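# Knock down the red pin with a swinging pendulum ball

## Task

Pull the hanging ball back on its cord and let it swing into the red pin so that the red pin falls over or ends up off the raised deck, while every other pin stays upright on the deck. Until the red pin is down, a standing pin may be touched only by other pins, the ball or the cord, and ball or cord contact counts only if the robot's last touch on them happened while the ball was held well back from its rest point, on the side away from the pins. After the red pin is down, the ball or cord may touch standing pins as long as the robot is touching neither. The robot must never touch any pin. The stand, deck and base board are one unfixed unit: from the moment the ball is released from far back until the red pin is down, neither the robot nor any other bench object may touch that unit. Until the red pin is down, no pin may lean strongly, tip or fall because that unit was jolted or tilted, or while the robot is touching the ball or cord, and the robot must stay off the ball and cord while a pin is being struck or leaning strongly and for a short time after. Nothing may be put or knocked off the table. Any breach fails the task, and a result that holds only because the robot is keeping it in place at the end does not count.

## Robot and tools

Robot: two arms, left_arm and right_arm, each with six joints plus a two-finger gripper. Loose objects can occasionally get a brief push from outside.

Frame: one shared scene frame for both arms. Origin is on the table surface midway between the arms; +x points out across the table, +z points up, and left_arm sits toward +y. The names left and right do not refer to sides of a camera image. Printed hand positions may be off from the truth, more so when an arm is stretched far.

execute_actions takes "actions", a list holding at most one item, and an optional "pictures" boolean. An empty list is a pure look: nothing new is commanded and the current state comes back with pictures. A movement item is {"rows": [...], "steps": n} with n from 1 to 15 (default 15) control steps of 1/30 s each; a movement needs at least 4 steps. Each row covers one step; if fewer rows than steps, the final row keeps being applied. A wait item is {"steps": n} with n up to 300; it returns once n steps have elapsed since the previous result, and your reply time counts inside that. Pictures come back only with an empty list or pictures: true.

Each row is one flat list of 14 numbers covering both arms, always all 14: left_arm waist, shoulder, elbow, forearm roll, wrist pitch, wrist roll, opening, then the same seven for right_arm. The six joint values are absolute target angles in radians, in the same form as the Joint positions line, not offsets. Stated ranges per arm: waist -6.283 to 6.283, shoulder -2.059 to 2.094, elbow -3.927 to 0.192, forearm roll -6.283 to 6.283, wrist pitch -1.693 to 3.142, wrist roll -6.283 to 6.283. A call is rejected (nothing is sent) if some target exceeds a range end by over 0.010 and is further out than that joint's last reported angle. True ends may sit up to 0.010 away from the stated ones; a target beyond the true end is clipped there, and the result then reports "joint sent to its limit" (possibly about an earlier action still running). No such line does not prove more travel exists. Opening is an absolute value from -1 (closed) to +1 (fully open).

Motion: each arm's targets move at up to 3.14 rad/s, need 0.16 s to reach that speed, and the joints of one arm are slowed together so they finish together. Per step, targets are kept within 0.623 rad of the measured angle, and if the targets would put the gripper more than 70 mm from where it now is, all are pulled back toward the measured angles. Between calls the arms keep heading for the last row sent until they have nearly stopped (slow or blocked counts as stopped) or a step is HELD.

Timing: results are captured 4 steps before an action ends; those 4 steps run while you think, and the next action starts after them.

Result lines: the state line gives, per arm, end_effector_position (m), end_effector_quat_wxyz and linear/angular velocities (m/s, rad/s). Joint positions and Joint velocities list each arm's joints in column order (rad, rad/s) followed by the finger pad gap (m, m/s; 0.084 m fully open). grip_measured is the measured opening on the command scale. "joint command not followed" means a clearance check altered or blocked some joint targets; the rest of the row still ran. HELD flags steps where all or part of your row was not sent.

Gripper: fingers point along its +z and close along its y. end_effector_position is the point between the pads when closed, about 2 cm behind the fingertips; closing pushes the tips about 10 mm further along +z. To hold something, command an opening clearly under grip_measured; a bigger gap squeezes harder, up to about 24 N per pad for parts up to about 6 cm wide. Commanding -1 gives full force on parts about 0.5 mm thick or more. Echoing grip_measured still presses lightly; wide parts may slip. Fast closing can push harder than intended.

Faults: load limits (N m) per arm are waist 45.5, shoulder 45.5, elbow 27.3, forearm roll 27.3, wrist pitch 18.2, wrist roll 18.2, held weight included. Reaching one stops that arm, backs the joint off slightly, holds 10 s and drops the rest of the call. Holding loads heats motors; a MOTOR HOT warning appears from 65 °C, and at 80 °C the arm is braked until cool (OVER-TEMPERATURE FAULT). Do not let the arms collide or press each other hard.

zoom_image: {"camera", "region": [x0, y0, x1, y1]} in pixels of that camera's latest full image, top-left origin, region at most 504 by 504. Cameras: cam_high, cam_low, cam_left_wrist, cam_right_wrist, each 896x504.

finished_scene: {"scene": n}, n being the current scene number; it ends the scene irreversibly, reports success and starts the next. Replying without a tool call ends everything.

Avoid: touching pins or the stand/deck/base unit, releasing the ball other than from well back, touching ball or cord near impacts, slams, drops, hard pushes and anything leaving the table.

Each tool is called after ">>>" by a JSON object that holds its "method" and its "body", one argument or row to a line.

## Session

>>> {"method": "execute_actions", "body": {
  "actions": []
}}

Scene clock: 0.00 s of 3800.00 s.
left_arm: end_effector_position=(+0.1817, +0.2269, +0.1224) grip_measured=+1.00 end_effector_quat_wxyz=(+0.485, +0.800, -0.191, -0.299) end_effector_velocity=(-0.000, -0.000, +0.000) end_effector_angular_velocity=(-0.001, +0.002, -0.001) | right_arm: end_effector_position=(+0.1524, -0.4287, +0.1586) grip_measured=+1.00 end_effector_quat_wxyz=(+0.295, +0.837, -0.448, +0.107) end_effector_velocity=(-0.000, -0.000, +0.000) end_effector_angular_velocity=(-0.001, +0.001, -0.000)
Joint positions: left_arm=[ 0.208  0.221 -0.762 -0.54   1.673  0.966  0.084] | right_arm=[ 0.284 -0.988 -0.121 -0.594  1.413  1.413  0.084]
Joint velocities: left_arm=[ 0.    -0.     0.     0.     0.002 -0.     0.   ] | right_arm=[ 0.    -0.    -0.    -0.     0.001  0.     0.   ]
Motor temperatures (°C, as the motors report them): left_arm=[36 31 31 28 34 29] | right_arm=[36 30 30 30 33 34]

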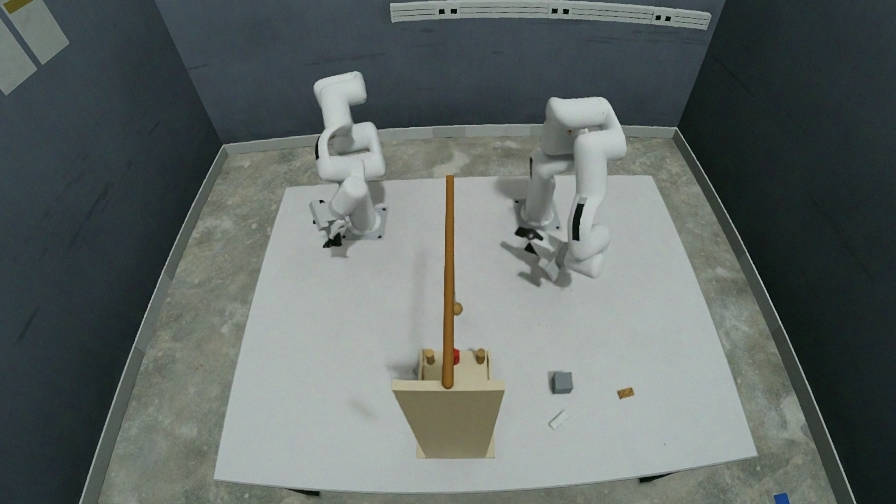

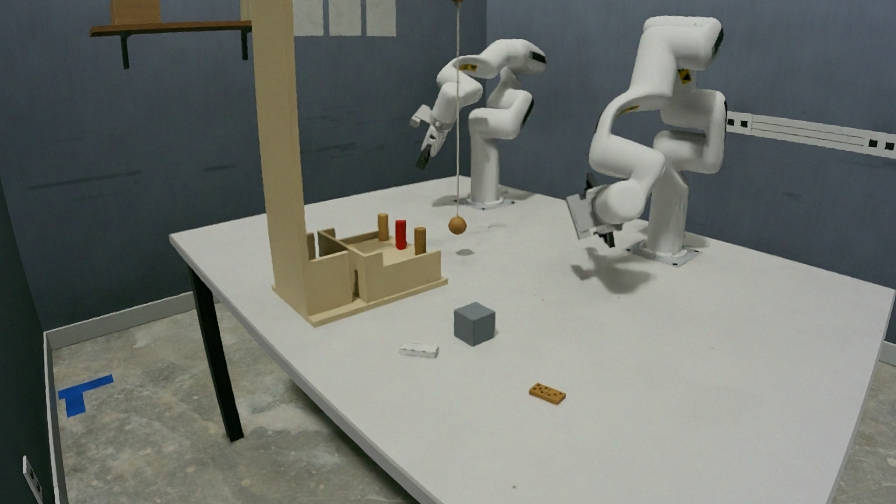

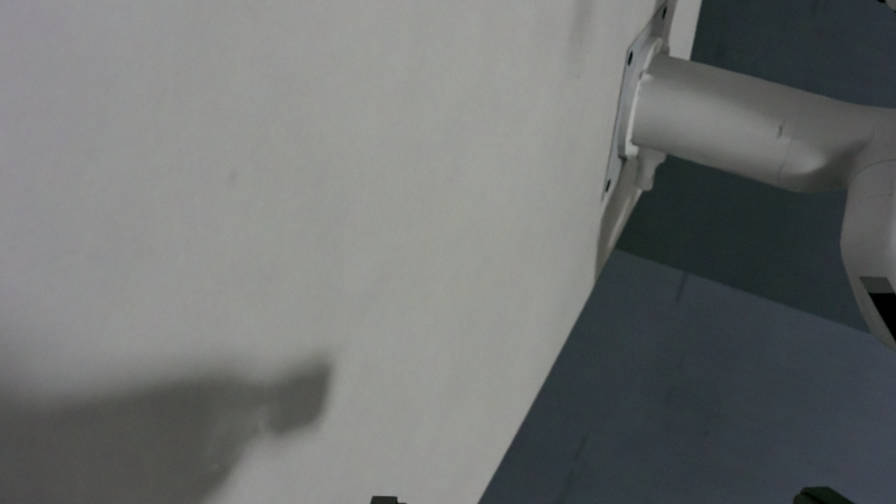

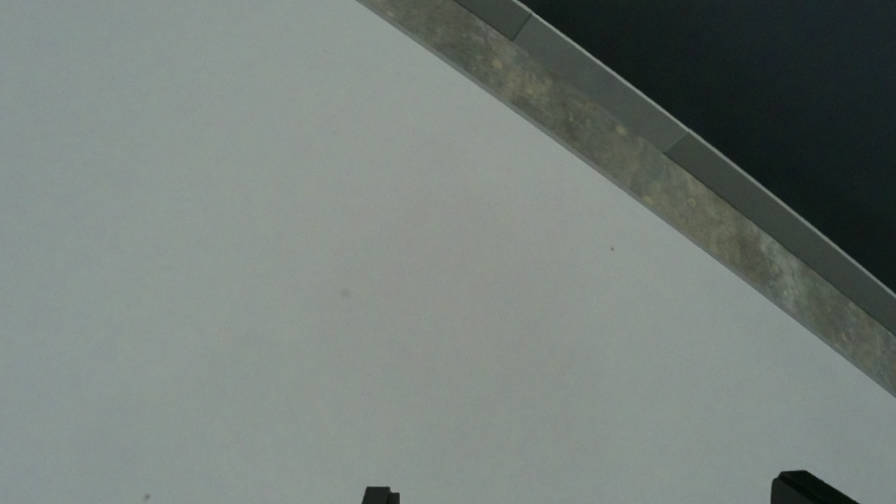

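>>> {"method": "zoom_image", "body": {
  "camera": "cam_high",
  "region": [300, 160, 620, 470]
}}

>>> {"method": "zoom_image", "body": {
  "camera": "cam_low",
  "region": [240, 0, 580, 340]
}}

Region (300, 160, 620, 470) of cam_high's 896x504 image, scaled by 1.575, with more detail than that image has; it fills the top 488 rows of this view, and the rest is white.

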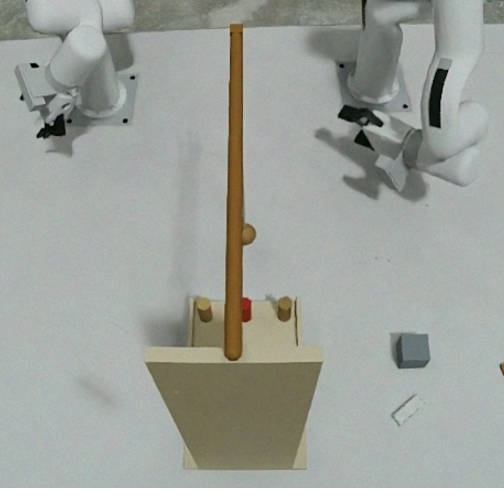

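Region (240, 0, 580, 340) of cam_low's 896x504 image, scaled by 1.482, with more detail than that image has.

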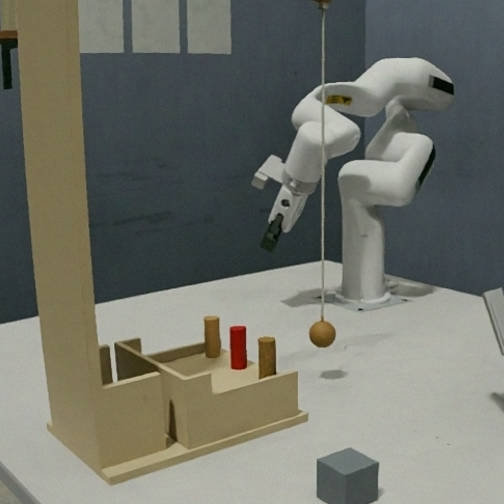

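>>> {"method": "execute_actions", "body": {
  "actions": [
    {"rows":[[0.1,0.0,-0.78,-1.51,-1.006,0.326,1,0.284,-0.988,-0.121,-0.594,1.413,1.413,1]],"steps":15}
  ]
}}

>>> {"method": "execute_actions", "body": {
  "actions": [
    {"steps":22}
  ]
}}

>>> {"method": "execute_actions", "body": {
  "actions": [
    {"rows":[[-1.34,0.499,-0.781,-1.51,-1.006,0.326,1,0.284,-0.988,-0.121,-0.594,1.413,1.413,1]],"steps":15}
  ]
}}

>>> {"method": "execute_actions", "body": {
  "actions": [
    {"steps":30}
  ],
  "pictures": true
}}

Scene clock: 3.20 s of 3800.00 s.
left_arm: end_effector_position=(+0.3564, +0.1961, +0.1330) grip_measured=+1.00 end_effector_quat_wxyz=(+0.446, +0.888, +0.086, -0.071) end_effector_velocity=(+0.613, +0.079, +0.130) end_effector_angular_velocity=(+0.312, -0.546, +2.672) | right_arm: end_effector_position=(+0.1525, -0.4287, +0.1586) grip_measured=+1.00 end_effector_quat_wxyz=(+0.295, +0.837, -0.448, +0.107) end_effector_velocity=(-0.000, +0.000, -0.000) end_effector_angular_velocity=(+0.000, -0.000, -0.000)
Joint positions: left_arm=[ 0.145  0.092 -0.773 -1.006  1.206  0.597  0.084] | right_arm=[ 0.284 -0.988 -0.121 -0.594  1.413  1.413  0.084]
Joint velocities: left_arm=[-0.157 -0.321 -0.04  -1.725 -1.774 -0.921  0.   ] | right_arm=[-0.  0.  0.  0. -0.  0.  0.]
Motor temperatures (°C, as the motors report them): left_arm=[36 31 31 28 34 29] | right_arm=[36 30 31 30 33 34]
Steps of this call (steps 1 to 85: nothing new was sent; steps 86 to 96: the first 11 steps of this action). Readings (joint positions):
86: left_arm=[0.208 0.221 -0.762 -0.541 1.672 0.965] | right_arm=[0.284 -0.988 -0.121 -0.594 1.413 1.413]
87: left_arm=[0.207 0.218 -0.761 -0.550 1.662 0.954] | right_arm=[0.284 -0.988 -0.121 -0.594 1.413 1.413]
89: left_arm=[0.195 0.196 -0.759 -0.619 1.592 0.884] | right_arm=[0.284 -0.988 -0.121 -0.594 1.413 1.413]
93: left_arm=[0.163 0.129 -0.770 -0.835 1.377 0.700] | right_arm=[0.284 -0.988 -0.121 -0.594 1.413 1.413]
96: the state above

Scene clock: 3.93 s of 3800.00 s.
left_arm: end_effector_position=(+0.4475, +0.5325, +0.2252) grip_measured=+1.00 end_effector_quat_wxyz=(+0.038, +0.687, +0.589, +0.424) end_effector_velocity=(-0.280, +0.414, +0.285) end_effector_angular_velocity=(+1.481, -0.063, +1.610) | right_arm: end_effector_position=(+0.1525, -0.4287, +0.1586) grip_measured=+1.00 end_effector_quat_wxyz=(+0.295, +0.837, -0.448, +0.107) end_effector_velocity=(+0.000, +0.000, -0.000) end_effector_angular_velocity=(+0.000, -0.000, +0.000)
Joint positions: left_arm=[ 0.102  0.004 -0.779 -1.491 -0.393  0.336  0.084] | right_arm=[ 0.284 -0.988 -0.121 -0.594  1.413  1.413  0.084]
Joint velocities: left_arm=[-0.008 -0.017 -0.002 -0.085 -2.189 -0.046  0.   ] | right_arm=[-0.     0.     0.     0.    -0.001 -0.     0.   ]
Motor temperatures (°C, as the motors report them): left_arm=[36 31 31 28 34 29] | right_arm=[36 30 31 30 33 34]
Kept back: nothing.
Steps of this call (steps 1 to 4: the last 4 steps of your previous action; steps 5 to 22: the robot went on to your last target). Readings (joint positions):
1: left_arm=[0.140 0.082 -0.774 -1.062 1.145 0.567] | right_arm=[0.284 -0.988 -0.121 -0.594 1.413 1.413]
2: left_arm=[0.135 0.072 -0.775 -1.115 1.081 0.538] | right_arm=[0.284 -0.988 -0.121 -0.594 1.413 1.413]
4: left_arm=[0.127 0.055 -0.777 -1.210 0.944 0.487] | right_arm=[0.284 -0.988 -0.121 -0.594 1.413 1.413]
8: left_arm=[0.115 0.029 -0.778 -1.348 0.647 0.413] | right_arm=[0.284 -0.988 -0.121 -0.594 1.413 1.413]
22: the state above

Scene clock: 4.30 s of 3800.00 s.
left_arm: end_effector_position=(+0.4509, +0.4215, +0.1732) grip_measured=+1.00 end_effector_quat_wxyz=(-0.094, +0.755, +0.477, +0.441) end_effector_velocity=(+0.037, -0.544, -0.168) end_effector_angular_velocity=(+0.594, +0.444, -1.027) | right_arm: end_effector_position=(+0.1525, -0.4287, +0.1586) grip_measured=+1.00 end_effector_quat_wxyz=(+0.295, +0.837, -0.448, +0.107) end_effector_velocity=(+0.000, +0.000, -0.000) end_effector_angular_velocity=(+0.000, -0.000, +0.001)
Joint positions: left_arm=[-0.266  0.245 -0.78  -1.502 -0.771  0.33   0.084] | right_arm=[ 0.284 -0.988 -0.121 -0.594  1.413  1.413  0.084]
Joint velocities: left_arm=[-1.327  0.622  0.008 -0.019 -0.547 -0.01  -0.   ] | right_arm=[ 0.001  0.     0.     0.    -0.     0.     0.   ]
Motor temperatures (°C, as the motors report them): left_arm=[36 31 31 28 34 29] | right_arm=[36 30 31 30 33 34]
Steps of this call (steps 1 to 11: the first 11 steps of this action). Readings (joint positions):
1: left_arm=[0.102 0.004 -0.779 -1.493 -0.466 0.335] | right_arm=[0.284 -0.988 -0.121 -0.594 1.413 1.413]
2: left_arm=[0.097 0.007 -0.780 -1.495 -0.531 0.334] | right_arm=[0.284 -0.988 -0.121 -0.594 1.413 1.413]
4: left_arm=[0.044 0.049 -0.785 -1.496 -0.614 0.333] | right_arm=[0.284 -0.988 -0.121 -0.594 1.413 1.413]
8: left_arm=[-0.133 0.175 -0.780 -1.500 -0.709 0.331] | right_arm=[0.284 -0.988 -0.121 -0.594 1.413 1.413]
11: the state above

Scene clock: 5.30 s of 3800.00 s.
left_arm: end_effector_position=(+0.3002, -0.0015, +0.1205) grip_measured=+1.00 end_effector_quat_wxyz=(-0.000, +0.866, +0.001, +0.500) end_effector_velocity=(+0.002, +0.001, +0.001) end_effector_angular_velocity=(-0.003, -0.002, +0.005) | right_arm: end_effector_position=(+0.1525, -0.4287, +0.1586) grip_measured=+1.00 end_effector_quat_wxyz=(+0.295, +0.837, -0.448, +0.107) end_effector_velocity=(-0.000, +0.000, -0.000) end_effector_angular_velocity=(-0.000, +0.001, -0.000)
Joint positions: left_arm=[-1.337  0.498 -0.78  -1.51  -1.006  0.326  0.084] | right_arm=[ 0.284 -0.988 -0.121 -0.594  1.413  1.413  0.084]
Joint velocities: left_arm=[ 0.004  0.001 -0.003  0.    -0.002 -0.    -0.   ] | right_arm=[ 0.     0.001 -0.     0.     0.    -0.     0.   ]
Motor temperatures (°C, as the motors report them): left_arm=[36 31 31 28 34 29] | right_arm=[36 30 31 30 33 34]
Kept back: nothing.
Steps of this call (steps 1 to 4: the last 4 steps of your previous action; steps 5 to 30: the robot went on to your last target). Readings (joint positions):
1: left_arm=[-0.310 0.265 -0.780 -1.503 -0.788 0.330] | right_arm=[0.284 -0.988 -0.121 -0.594 1.413 1.413]
2: left_arm=[-0.355 0.283 -0.780 -1.503 -0.805 0.330] | right_arm=[0.284 -0.988 -0.121 -0.594 1.413 1.413]
4: left_arm=[-0.443 0.315 -0.780 -1.504 -0.834 0.329] | right_arm=[0.284 -0.988 -0.121 -0.594 1.413 1.413]
8: left_arm=[-0.619 0.365 -0.780 -1.506 -0.881 0.328] | right_arm=[0.284 -0.988 -0.121 -0.594 1.413 1.413]
30: the state above

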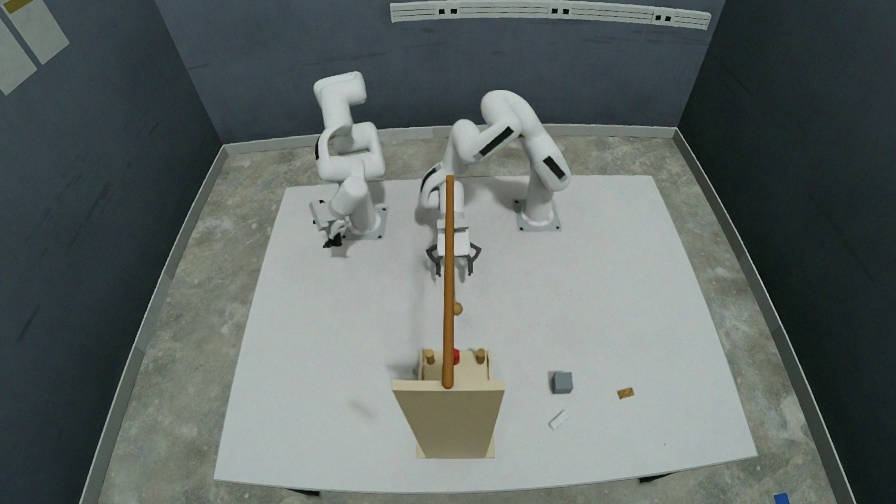

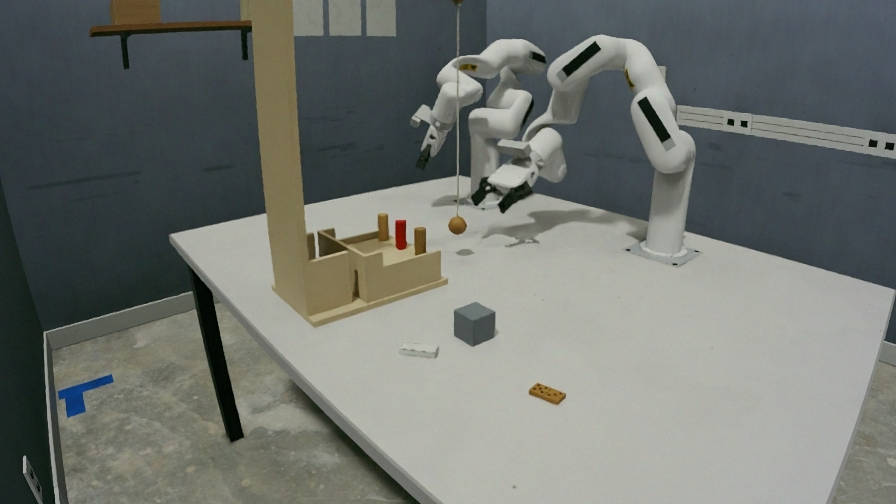

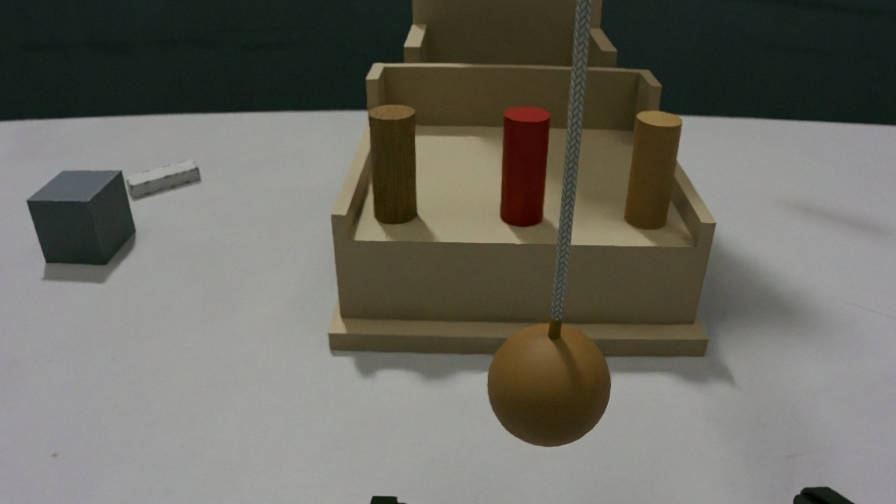

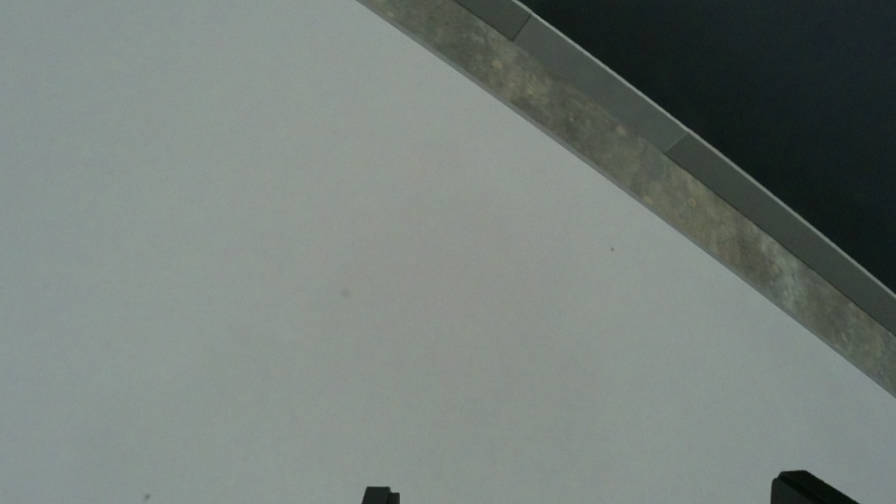

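>>> {"method": "execute_actions", "body": {
  "actions": [
    {"rows":[[-1.27,0.555,-0.83,-1.44,-0.988,0.319,1,0.284,-0.988,-0.121,-0.594,1.413,1.413,1],[-1.27,0.555,-0.83,-1.44,-0.988,0.319,1,0.284,-0.988,-0.121,-0.594,1.413,1.413,1],[-1.2,0.605,-0.88,-1.37,-0.97,0.312,1,0.284,-0.988,-0.121,-0.594,1.413,1.413,1],[-1.2,0.605,-0.88,-1.37,-0.97,0.312,1,0.284,-0.988,-0.121,-0.594,1.413,1.413,1],[-1.13,0.66,-0.935,-1.30,-0.952,0.305,1,0.284,-0.988,-0.121,-0.594,1.413,1.413,1],[-1.13,0.66,-0.935,-1.30,-0.952,0.305,1,0.284,-0.988,-0.121,-0.594,1.413,1.413,1],[-1.067,0.712,-0.985,-1.231,-0.934,0.298,1,0.284,-0.988,-0.121,-0.594,1.413,1.413,1]],"steps":15}
  ]
}}

>>> {"method": "execute_actions", "body": {
  "actions": [
    {"steps":10}
  ],
  "pictures": true
}}

>>> {"method": "zoom_image", "body": {
  "camera": "cam_low",
  "region": [400, 150, 560, 280]
}}

>>> {"method": "zoom_image", "body": {
  "camera": "cam_high",
  "region": [400, 250, 520, 380]
}}

Scene clock: 6.57 s of 3800.00 s.
left_arm: end_effector_position=(+0.4069, -0.0033, +0.0752) grip_measured=+1.00 end_effector_quat_wxyz=(-0.002, +0.867, +0.001, +0.499) end_effector_velocity=(+0.065, +0.018, -0.045) end_effector_angular_velocity=(+0.037, +0.020, -0.012) | right_arm: end_effector_position=(+0.1525, -0.4287, +0.1586) grip_measured=+1.00 end_effector_quat_wxyz=(+0.295, +0.837, -0.448, +0.107) end_effector_velocity=(-0.000, +0.000, -0.000) end_effector_angular_velocity=(-0.000, +0.001, +0.000)
Joint positions: left_arm=[-1.069  0.709 -0.979 -1.24  -0.935  0.299  0.084] | right_arm=[ 0.284 -0.988 -0.121 -0.594  1.413  1.413  0.084]
Joint velocities: left_arm=[ 0.173  0.149 -0.106  0.191  0.047 -0.021  0.   ] | right_arm=[ 0.  0. -0.  0.  0. -0. -0.]
Motor temperatures (°C, as the motors report them): left_arm=[36 31 31 28 34 29] | right_arm=[36 30 31 30 33 34]
Steps of this call (steps 1 to 15: the robot went on to your last target; steps 16 to 27: nothing new was sent; steps 28 to 38: the first 11 steps of this action). Readings (joint positions):
28: left_arm=[-1.339 0.500 -0.782 -1.509 -1.006 0.326] | right_arm=[0.284 -0.988 -0.121 -0.594 1.413 1.413]
29: left_arm=[-1.332 0.506 -0.788 -1.500 -1.004 0.325] | right_arm=[0.284 -0.988 -0.121 -0.594 1.413 1.413]
31: left_arm=[-1.279 0.547 -0.827 -1.445 -0.990 0.319] | right_arm=[0.284 -0.988 -0.121 -0.594 1.413 1.413]
35: left_arm=[-1.134 0.657 -0.932 -1.304 -0.953 0.305] | right_arm=[0.284 -0.988 -0.121 -0.594 1.413 1.413]
38: the state above

Scene clock: 6.90 s of 3800.00 s.
left_arm: end_effector_position=(+0.4085, -0.0063, +0.0759) grip_measured=+1.00 end_effector_quat_wxyz=(+0.001, +0.866, -0.001, +0.500) end_effector_velocity=(+0.002, +0.002, -0.001) end_effector_angular_velocity=(+0.002, +0.001, +0.005) | right_arm: end_effector_position=(+0.1525, -0.4287, +0.1586) grip_measured=+1.00 end_effector_quat_wxyz=(+0.295, +0.837, -0.448, +0.107) end_effector_velocity=(+0.000, +0.000, +0.000) end_effector_angular_velocity=(-0.000, -0.001, +0.001)
Joint positions: left_arm=[-1.068  0.711 -0.985 -1.231 -0.934  0.298  0.084] | right_arm=[ 0.284 -0.988 -0.121 -0.594  1.413  1.413  0.084]
Joint velocities: left_arm=[ 0.006  0.003 -0.001  0.001  0.001 -0.    -0.   ] | right_arm=[ 0.     0.    -0.    -0.001 -0.001 -0.     0.   ]
Motor temperatures (°C, as the motors report them): left_arm=[36 31 31 28 34 29] | right_arm=[36 30 32 30 33 34]
Kept back: nothing.
Steps of this call (steps 1 to 4: the last 4 steps of your previous action; steps 5 to 10: the robot went on to your last target). Readings (joint positions):
1: left_arm=[-1.067 0.712 -0.981 -1.235 -0.934 0.298] | right_arm=[0.284 -0.988 -0.121 -0.594 1.413 1.413]
2: left_arm=[-1.067 0.712 -0.982 -1.233 -0.934 0.298] | right_arm=[0.284 -0.988 -0.121 -0.594 1.413 1.413]
4: left_arm=[-1.068 0.711 -0.984 -1.232 -0.934 0.298] | right_arm=[0.284 -0.988 -0.121 -0.594 1.413 1.413]
8: left_arm=[-1.068 0.711 -0.985 -1.231 -0.934 0.298] | right_arm=[0.284 -0.988 -0.121 -0.594 1.413 1.413]
10: the state above

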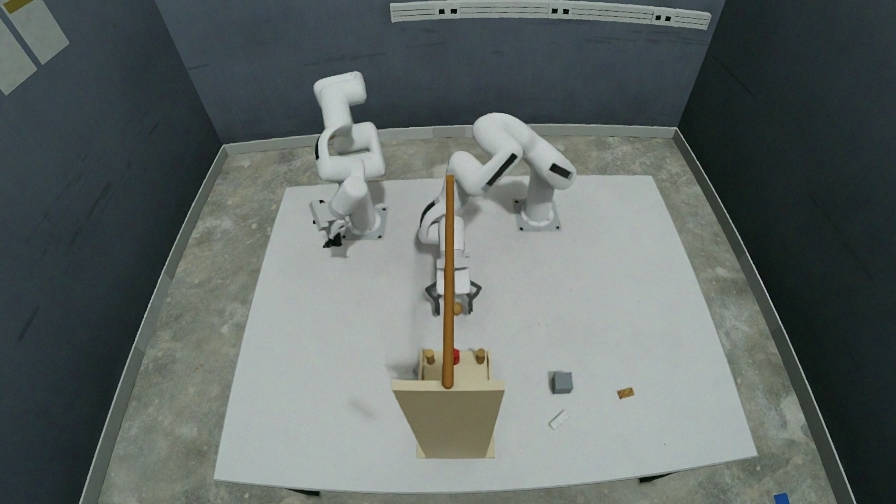

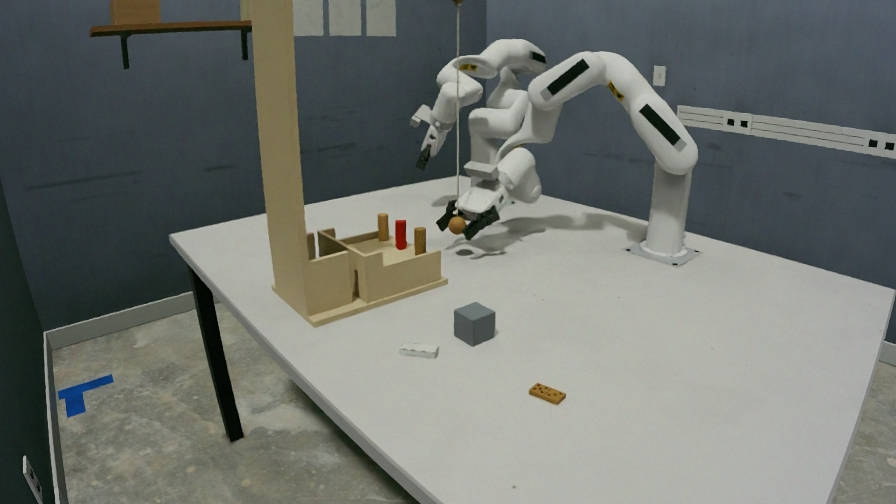

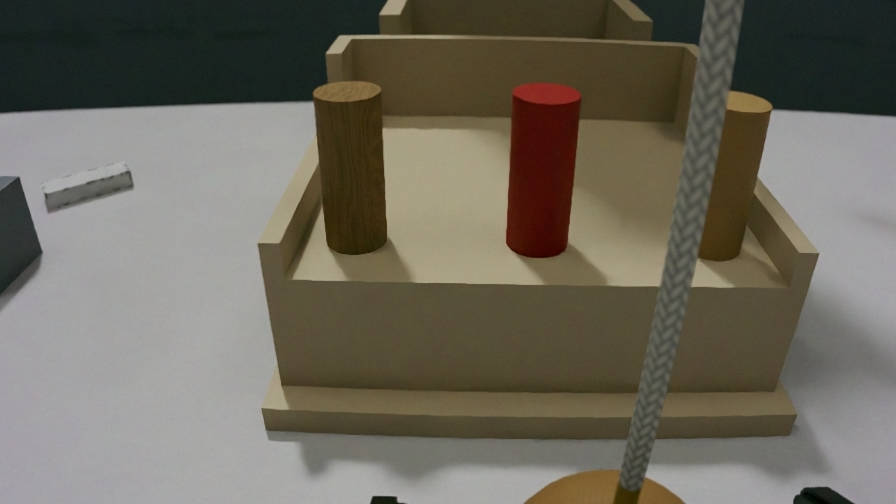

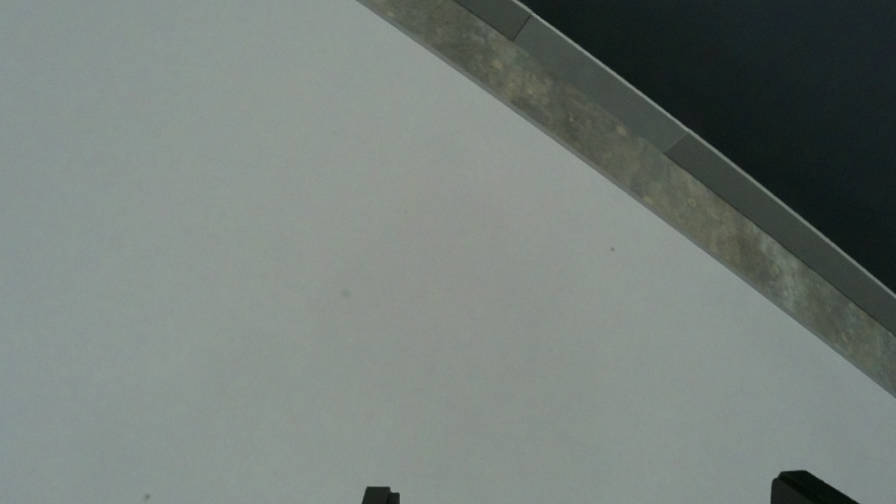

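Region (400, 150, 560, 280) of cam_low's 896x504 image, scaled by 3.150, with more detail than that image has; it fills the top 410 rows of this view, and the rest is white.

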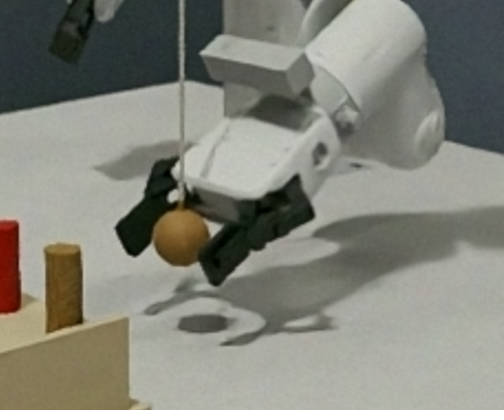

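Region (400, 250, 520, 380) of cam_high's 896x504 image, scaled by 3.877, with more detail than that image has; it fills the left 465 columns of this view, and the rest is white.

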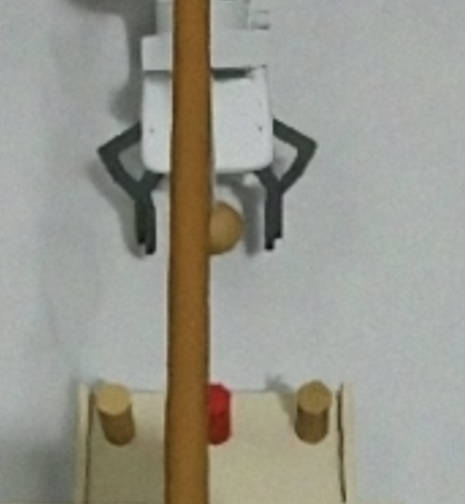

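>>> {"method": "execute_actions", "body": {
  "actions": [
    {"rows":[[-1.067,0.712,-0.985,-1.231,-0.934,0.298,0.5,0.284,-0.988,-0.121,-0.594,1.413,1.413,1],[-1.067,0.712,-0.985,-1.231,-0.934,0.298,0.2,0.284,-0.988,-0.121,-0.594,1.413,1.413,1],[-1.067,0.712,-0.985,-1.231,-0.934,0.298,-0.4,0.284,-0.988,-0.121,-0.594,1.413,1.413,1]],"steps":15}
  ]
}}

>>> {"method": "execute_actions", "body": {
  "actions": [
    {"steps":12}
  ],
  "pictures": true
}}

Scene clock: 7.80 s of 3800.00 s.
left_arm: end_effector_position=(+0.4088, -0.0060, +0.0756) grip_measured=-0.05 end_effector_quat_wxyz=(+0.000, +0.866, -0.001, +0.500) end_effector_velocity=(-0.000, -0.000, -0.000) end_effector_angular_velocity=(-0.000, +0.001, -0.000) | right_arm: end_effector_position=(+0.1525, -0.4287, +0.1586) grip_measured=+1.00 end_effector_quat_wxyz=(+0.295, +0.837, -0.448, +0.107) end_effector_velocity=(+0.000, +0.000, -0.000) end_effector_angular_velocity=(+0.001, -0.001, +0.000)
Joint positions: left_arm=[-1.067  0.712 -0.985 -1.231 -0.934  0.298  0.042] | right_arm=[ 0.284 -0.988 -0.121 -0.594  1.413  1.413  0.084]
Joint velocities: left_arm=[ 0.    -0.     0.     0.     0.001  0.     0.   ] | right_arm=[-0.     0.    -0.     0.    -0.002  0.    -0.   ]
Motor temperatures (°C, as the motors report them): left_arm=[36 31 31 28 34 29] | right_arm=[36 30 32 30 33 34]
Steps of this call (steps 1 to 15: the robot went on to your last target; step 16: nothing new was sent; steps 17 to 27: the first 11 steps of this action). Readings (joint positions):
17: left_arm=[-1.067 0.712 -0.985 -1.231 -0.934 0.298] | right_arm=[0.284 -0.988 -0.121 -0.594 1.413 1.413]
18: left_arm=[-1.067 0.712 -0.985 -1.231 -0.934 0.298] | right_arm=[0.284 -0.988 -0.121 -0.594 1.413 1.413]
20: left_arm=[-1.067 0.712 -0.985 -1.231 -0.934 0.298] | right_arm=[0.284 -0.988 -0.121 -0.594 1.413 1.413]
24: left_arm=[-1.067 0.712 -0.985 -1.231 -0.934 0.298] | right_arm=[0.284 -0.988 -0.121 -0.594 1.413 1.413]
27: the state above

Scene clock: 8.20 s of 3800.00 s.
left_arm: end_effector_position=(+0.4088, -0.0060, +0.0756) grip_measured=-0.05 end_effector_quat_wxyz=(+0.000, +0.866, -0.001, +0.500) end_effector_velocity=(-0.000, -0.000, -0.001) end_effector_angular_velocity=(+0.000, +0.002, -0.001) | right_arm: end_effector_position=(+0.1525, -0.4287, +0.1586) grip_measured=+1.00 end_effector_quat_wxyz=(+0.295, +0.837, -0.448, +0.107) end_effector_velocity=(+0.000, +0.000, +0.000) end_effector_angular_velocity=(+0.000, -0.000, +0.000)
Joint positions: left_arm=[-1.067  0.712 -0.985 -1.231 -0.934  0.298  0.042] | right_arm=[ 0.284 -0.988 -0.121 -0.594  1.413  1.413  0.084]
Joint velocities: left_arm=[ 0.     0.    -0.     0.     0.002  0.     0.   ] | right_arm=[ 0. -0. -0.  0. -0. -0.  0.]
Motor temperatures (°C, as the motors report them): left_arm=[36 31 31 28 34 29] | right_arm=[36 30 32 30 33 34]
Kept back: nothing.
Steps of this call (steps 1 to 4: the last 4 steps of your previous action; steps 5 to 12: the robot went on to your last target). Readings (joint positions):
1: left_arm=[-1.067 0.712 -0.985 -1.231 -0.934 0.298] | right_arm=[0.284 -0.988 -0.121 -0.594 1.413 1.413]
2: left_arm=[-1.067 0.712 -0.985 -1.231 -0.934 0.298] | right_arm=[0.284 -0.988 -0.121 -0.594 1.413 1.413]
4: left_arm=[-1.067 0.712 -0.985 -1.231 -0.934 0.298] | right_arm=[0.284 -0.988 -0.121 -0.594 1.413 1.413]
8: left_arm=[-1.067 0.712 -0.985 -1.231 -0.934 0.298] | right_arm=[0.284 -0.988 -0.121 -0.594 1.413 1.413]
12: the state above

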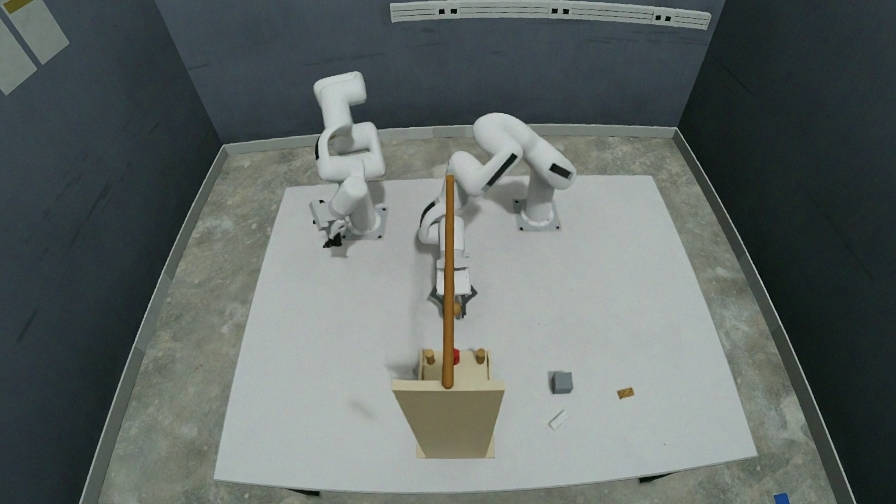

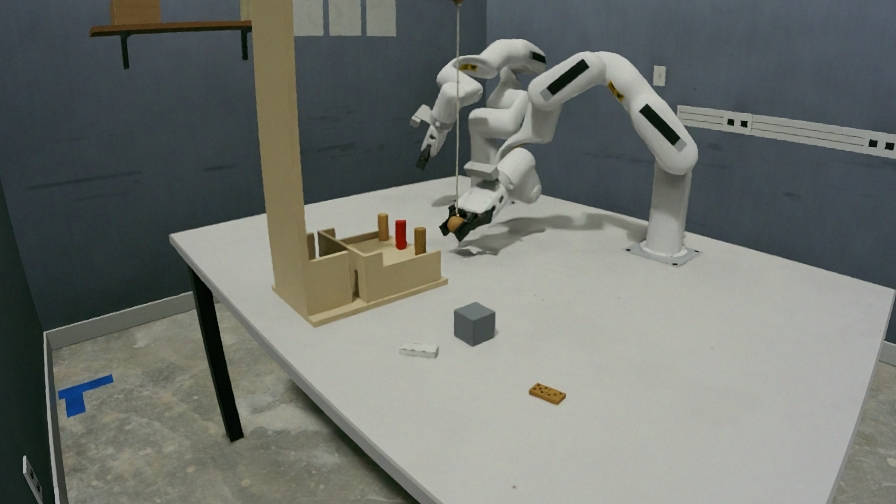

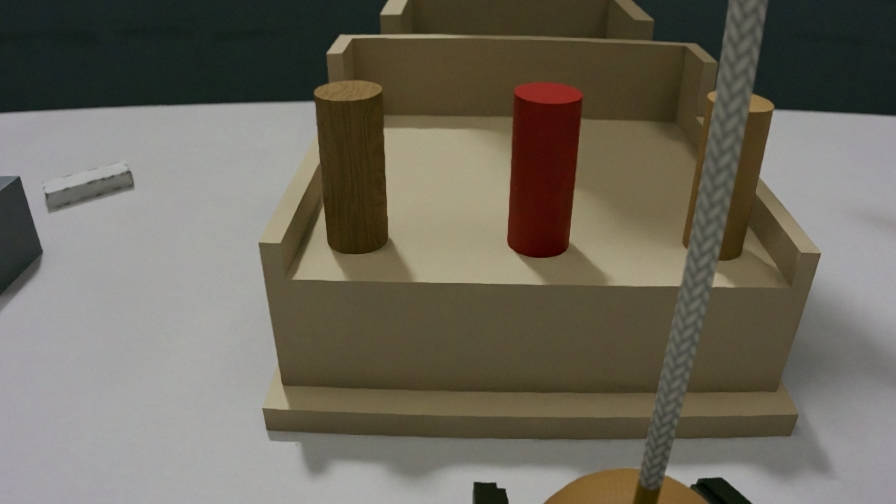

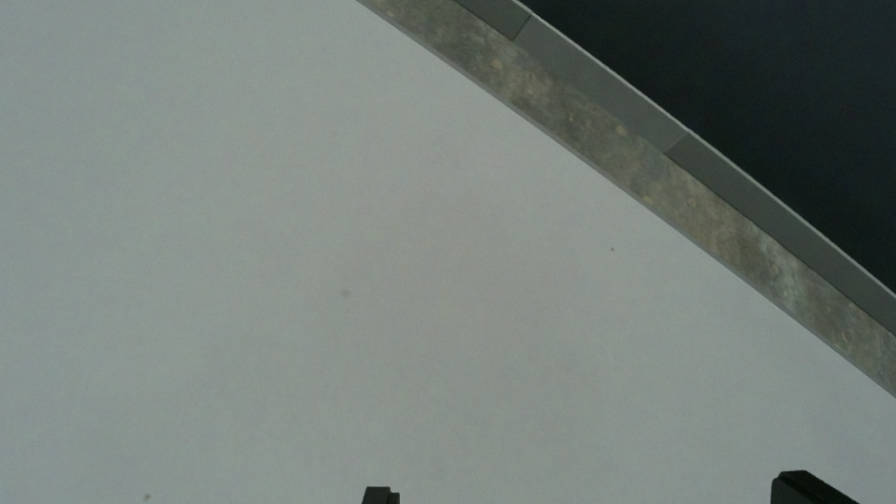

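>>> {"method": "execute_actions", "body": {
  "actions": [
    {"rows":[[-1.09,0.702,-0.968,-1.25,-0.941,0.292,-0.4,0.284,-0.988,-0.121,-0.594,1.413,1.413,1],[-1.12,0.689,-0.947,-1.275,-0.949,0.285,-0.4,0.284,-0.988,-0.121,-0.594,1.413,1.413,1],[-1.16,0.671,-0.918,-1.308,-0.961,0.275,-0.4,0.284,-0.988,-0.121,-0.594,1.413,1.413,1],[-1.2,0.654,-0.89,-1.342,-0.973,0.265,-0.4,0.284,-0.988,-0.121,-0.594,1.413,1.413,1],[-1.24,0.636,-0.863,-1.375,-0.984,0.256,-0.4,0.284,-0.988,-0.121,-0.594,1.413,1.413,1],[-1.283,0.617,-0.834,-1.412,-0.997,0.246,-0.4,0.284,-0.988,-0.121,-0.594,1.413,1.413,1],[-1.326,0.599,-0.805,-1.448,-1.009,0.24,-0.4,0.284,-0.988,-0.121,-0.594,1.413,1.413,1],[-1.37,0.579,-0.791,-1.495,-1.019,0.244,-0.4,0.284,-0.988,-0.121,-0.594,1.413,1.413,1],[-1.413,0.559,-0.778,-1.541,-1.029,0.251,-0.4,0.284,-0.988,-0.121,-0.594,1.413,1.413,1],[-1.457,0.538,-0.764,-1.587,-1.04,0.259,-0.4,0.284,-0.988,-0.121,-0.594,1.413,1.413,1],[-1.5,0.518,-0.75,-1.634,-1.05,0.266,-0.4,0.284,-0.988,-0.121,-0.594,1.413,1.413,1],[-1.544,0.498,-0.737,-1.68,-1.06,0.273,-0.4,0.284,-0.988,-0.121,-0.594,1.413,1.413,1],[-1.58,0.481,-0.726,-1.718,-1.068,0.279,-0.4,0.284,-0.988,-0.121,-0.594,1.413,1.413,1],[-1.603,0.47,-0.718,-1.743,-1.074,0.283,-0.4,0.284,-0.988,-0.121,-0.594,1.413,1.413,1],[-1.617,0.464,-0.713,-1.756,-1.077,0.285,-0.4,0.284,-0.988,-0.121,-0.594,1.413,1.413,1]],"steps":15}
  ]
}}

>>> {"method": "execute_actions", "body": {
  "actions": [
    {"steps":22}
  ],
  "pictures": true
}}

>>> {"method": "zoom_image", "body": {
  "camera": "cam_high",
  "region": [380, 170, 540, 390]
}}

Scene clock: 9.17 s of 3800.00 s.
left_arm: end_effector_position=(+0.2849, -0.0075, +0.0973) grip_measured=-0.05 end_effector_quat_wxyz=(+0.001, +0.866, -0.001, +0.500) end_effector_velocity=(-0.445, +0.010, +0.146) end_effector_angular_velocity=(-0.038, -0.054, +0.014) | right_arm: end_effector_position=(+0.1525, -0.4287, +0.1586) grip_measured=+1.00 end_effector_quat_wxyz=(+0.295, +0.837, -0.448, +0.107) end_effector_velocity=(+0.000, +0.000, -0.000) end_effector_angular_velocity=(+0.001, -0.002, +0.001)
Joint positions: left_arm=[-1.382  0.574 -0.79  -1.509 -1.021  0.248  0.042] | right_arm=[ 0.284 -0.988 -0.121 -0.594  1.413  1.413  0.084]
Joint velocities: left_arm=[-1.259 -0.584  0.464 -1.29  -0.313  0.108  0.   ] | right_arm=[ 0.    -0.     0.     0.    -0.002  0.     0.   ]
Motor temperatures (°C, as the motors report them): left_arm=[36 31 31 28 34 29] | right_arm=[36 30 32 30 33 34]
Steps of this call (steps 1 to 15: the robot went on to your last target; steps 16 to 18: nothing new was sent; steps 19 to 29: the first 11 steps of this action). Readings (joint positions):
19: left_arm=[-1.068 0.712 -0.984 -1.232 -0.934 0.298] | right_arm=[0.284 -0.988 -0.121 -0.594 1.413 1.413]
20: left_arm=[-1.074 0.709 -0.979 -1.239 -0.937 0.295] | right_arm=[0.284 -0.988 -0.121 -0.594 1.413 1.413]
22: left_arm=[-1.113 0.691 -0.950 -1.272 -0.948 0.285] | right_arm=[0.284 -0.988 -0.121 -0.594 1.413 1.413]
26: left_arm=[-1.258 0.629 -0.853 -1.390 -0.989 0.253] | right_arm=[0.284 -0.988 -0.121 -0.594 1.413 1.413]
29: the state above

Scene clock: 9.90 s of 3800.00 s.
left_arm: end_effector_position=(+0.2039, +0.0037, +0.1224) grip_measured=-0.05 end_effector_quat_wxyz=(-0.000, +0.866, -0.001, +0.500) end_effector_velocity=(-0.001, -0.001, +0.000) end_effector_angular_velocity=(-0.001, +0.002, -0.003) | right_arm: end_effector_position=(+0.1525, -0.4287, +0.1586) grip_measured=+1.00 end_effector_quat_wxyz=(+0.295, +0.837, -0.448, +0.107) end_effector_velocity=(-0.000, -0.000, -0.000) end_effector_angular_velocity=(-0.000, +0.001, +0.000)
Joint positions: left_arm=[-1.616  0.464 -0.713 -1.756 -1.077  0.285  0.042] | right_arm=[ 0.284 -0.988 -0.121 -0.594  1.413  1.413  0.084]
Joint velocities: left_arm=[-0.003 -0.002  0.    -0.001  0.001  0.001 -0.   ] | right_arm=[ 0.  0.  0. -0.  0. -0. -0.]
Motor temperatures (°C, as the motors report them): left_arm=[36 31 31 28 34 29] | right_arm=[36 30 32 30 33 34]
Kept back: nothing.
Steps of this call (steps 1 to 4: the last 4 steps of your previous action; steps 5 to 22: the robot went on to your last target). Readings (joint positions):
1: left_arm=[-1.424 0.554 -0.776 -1.552 -1.031 0.253] | right_arm=[0.284 -0.988 -0.121 -0.594 1.413 1.413]
2: left_arm=[-1.467 0.534 -0.762 -1.597 -1.042 0.260] | right_arm=[0.284 -0.988 -0.121 -0.594 1.413 1.413]
4: left_arm=[-1.547 0.496 -0.738 -1.682 -1.061 0.273] | right_arm=[0.284 -0.988 -0.121 -0.594 1.413 1.413]
8: left_arm=[-1.615 0.465 -0.715 -1.751 -1.077 0.284] | right_arm=[0.284 -0.988 -0.121 -0.594 1.413 1.413]
22: the state above

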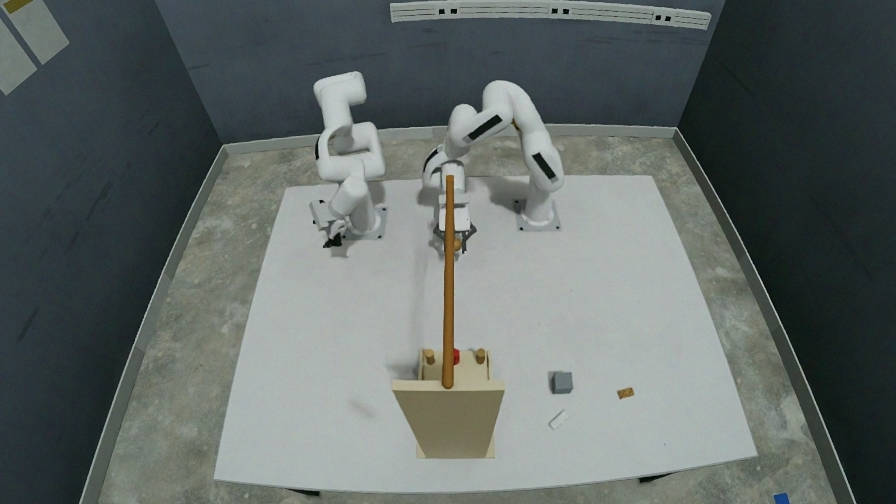

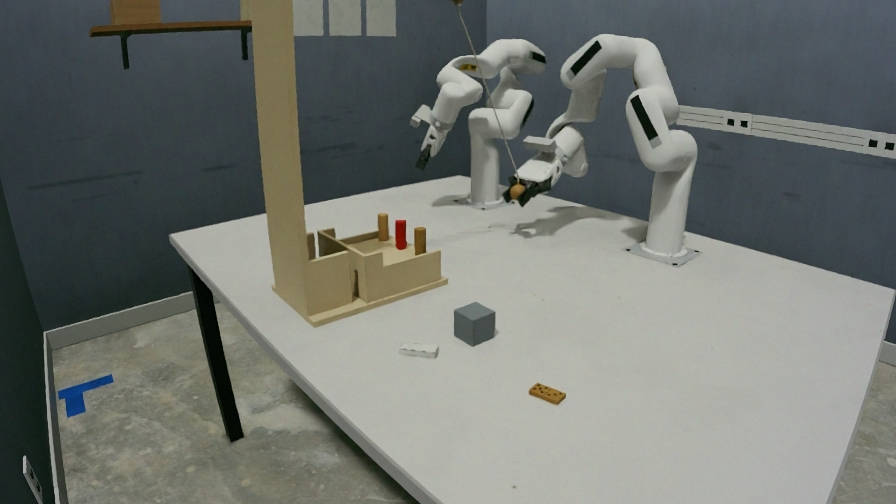

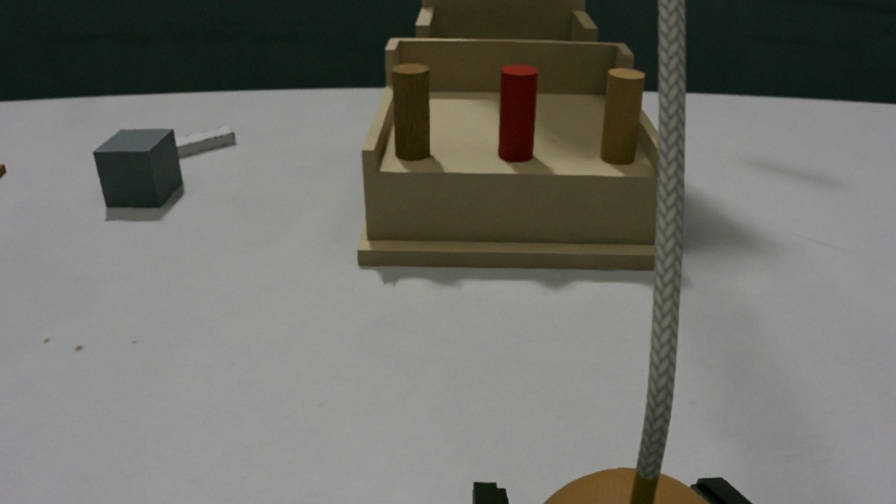

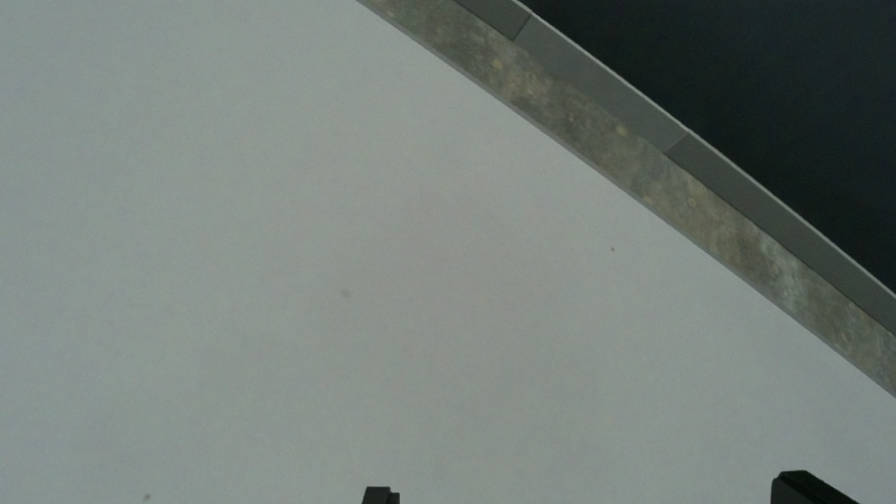

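Region (380, 170, 540, 390) of cam_high's 896x504 image, scaled by 2.291, with more detail than that image has; it fills the left 367 columns of this view, and the rest is white.

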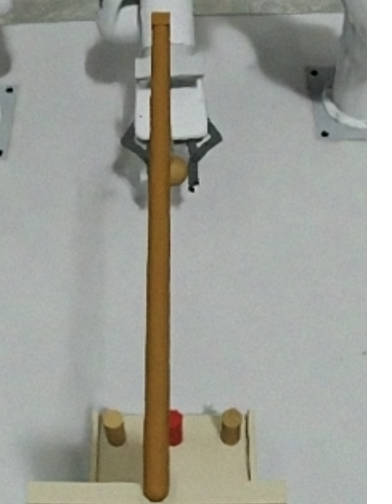

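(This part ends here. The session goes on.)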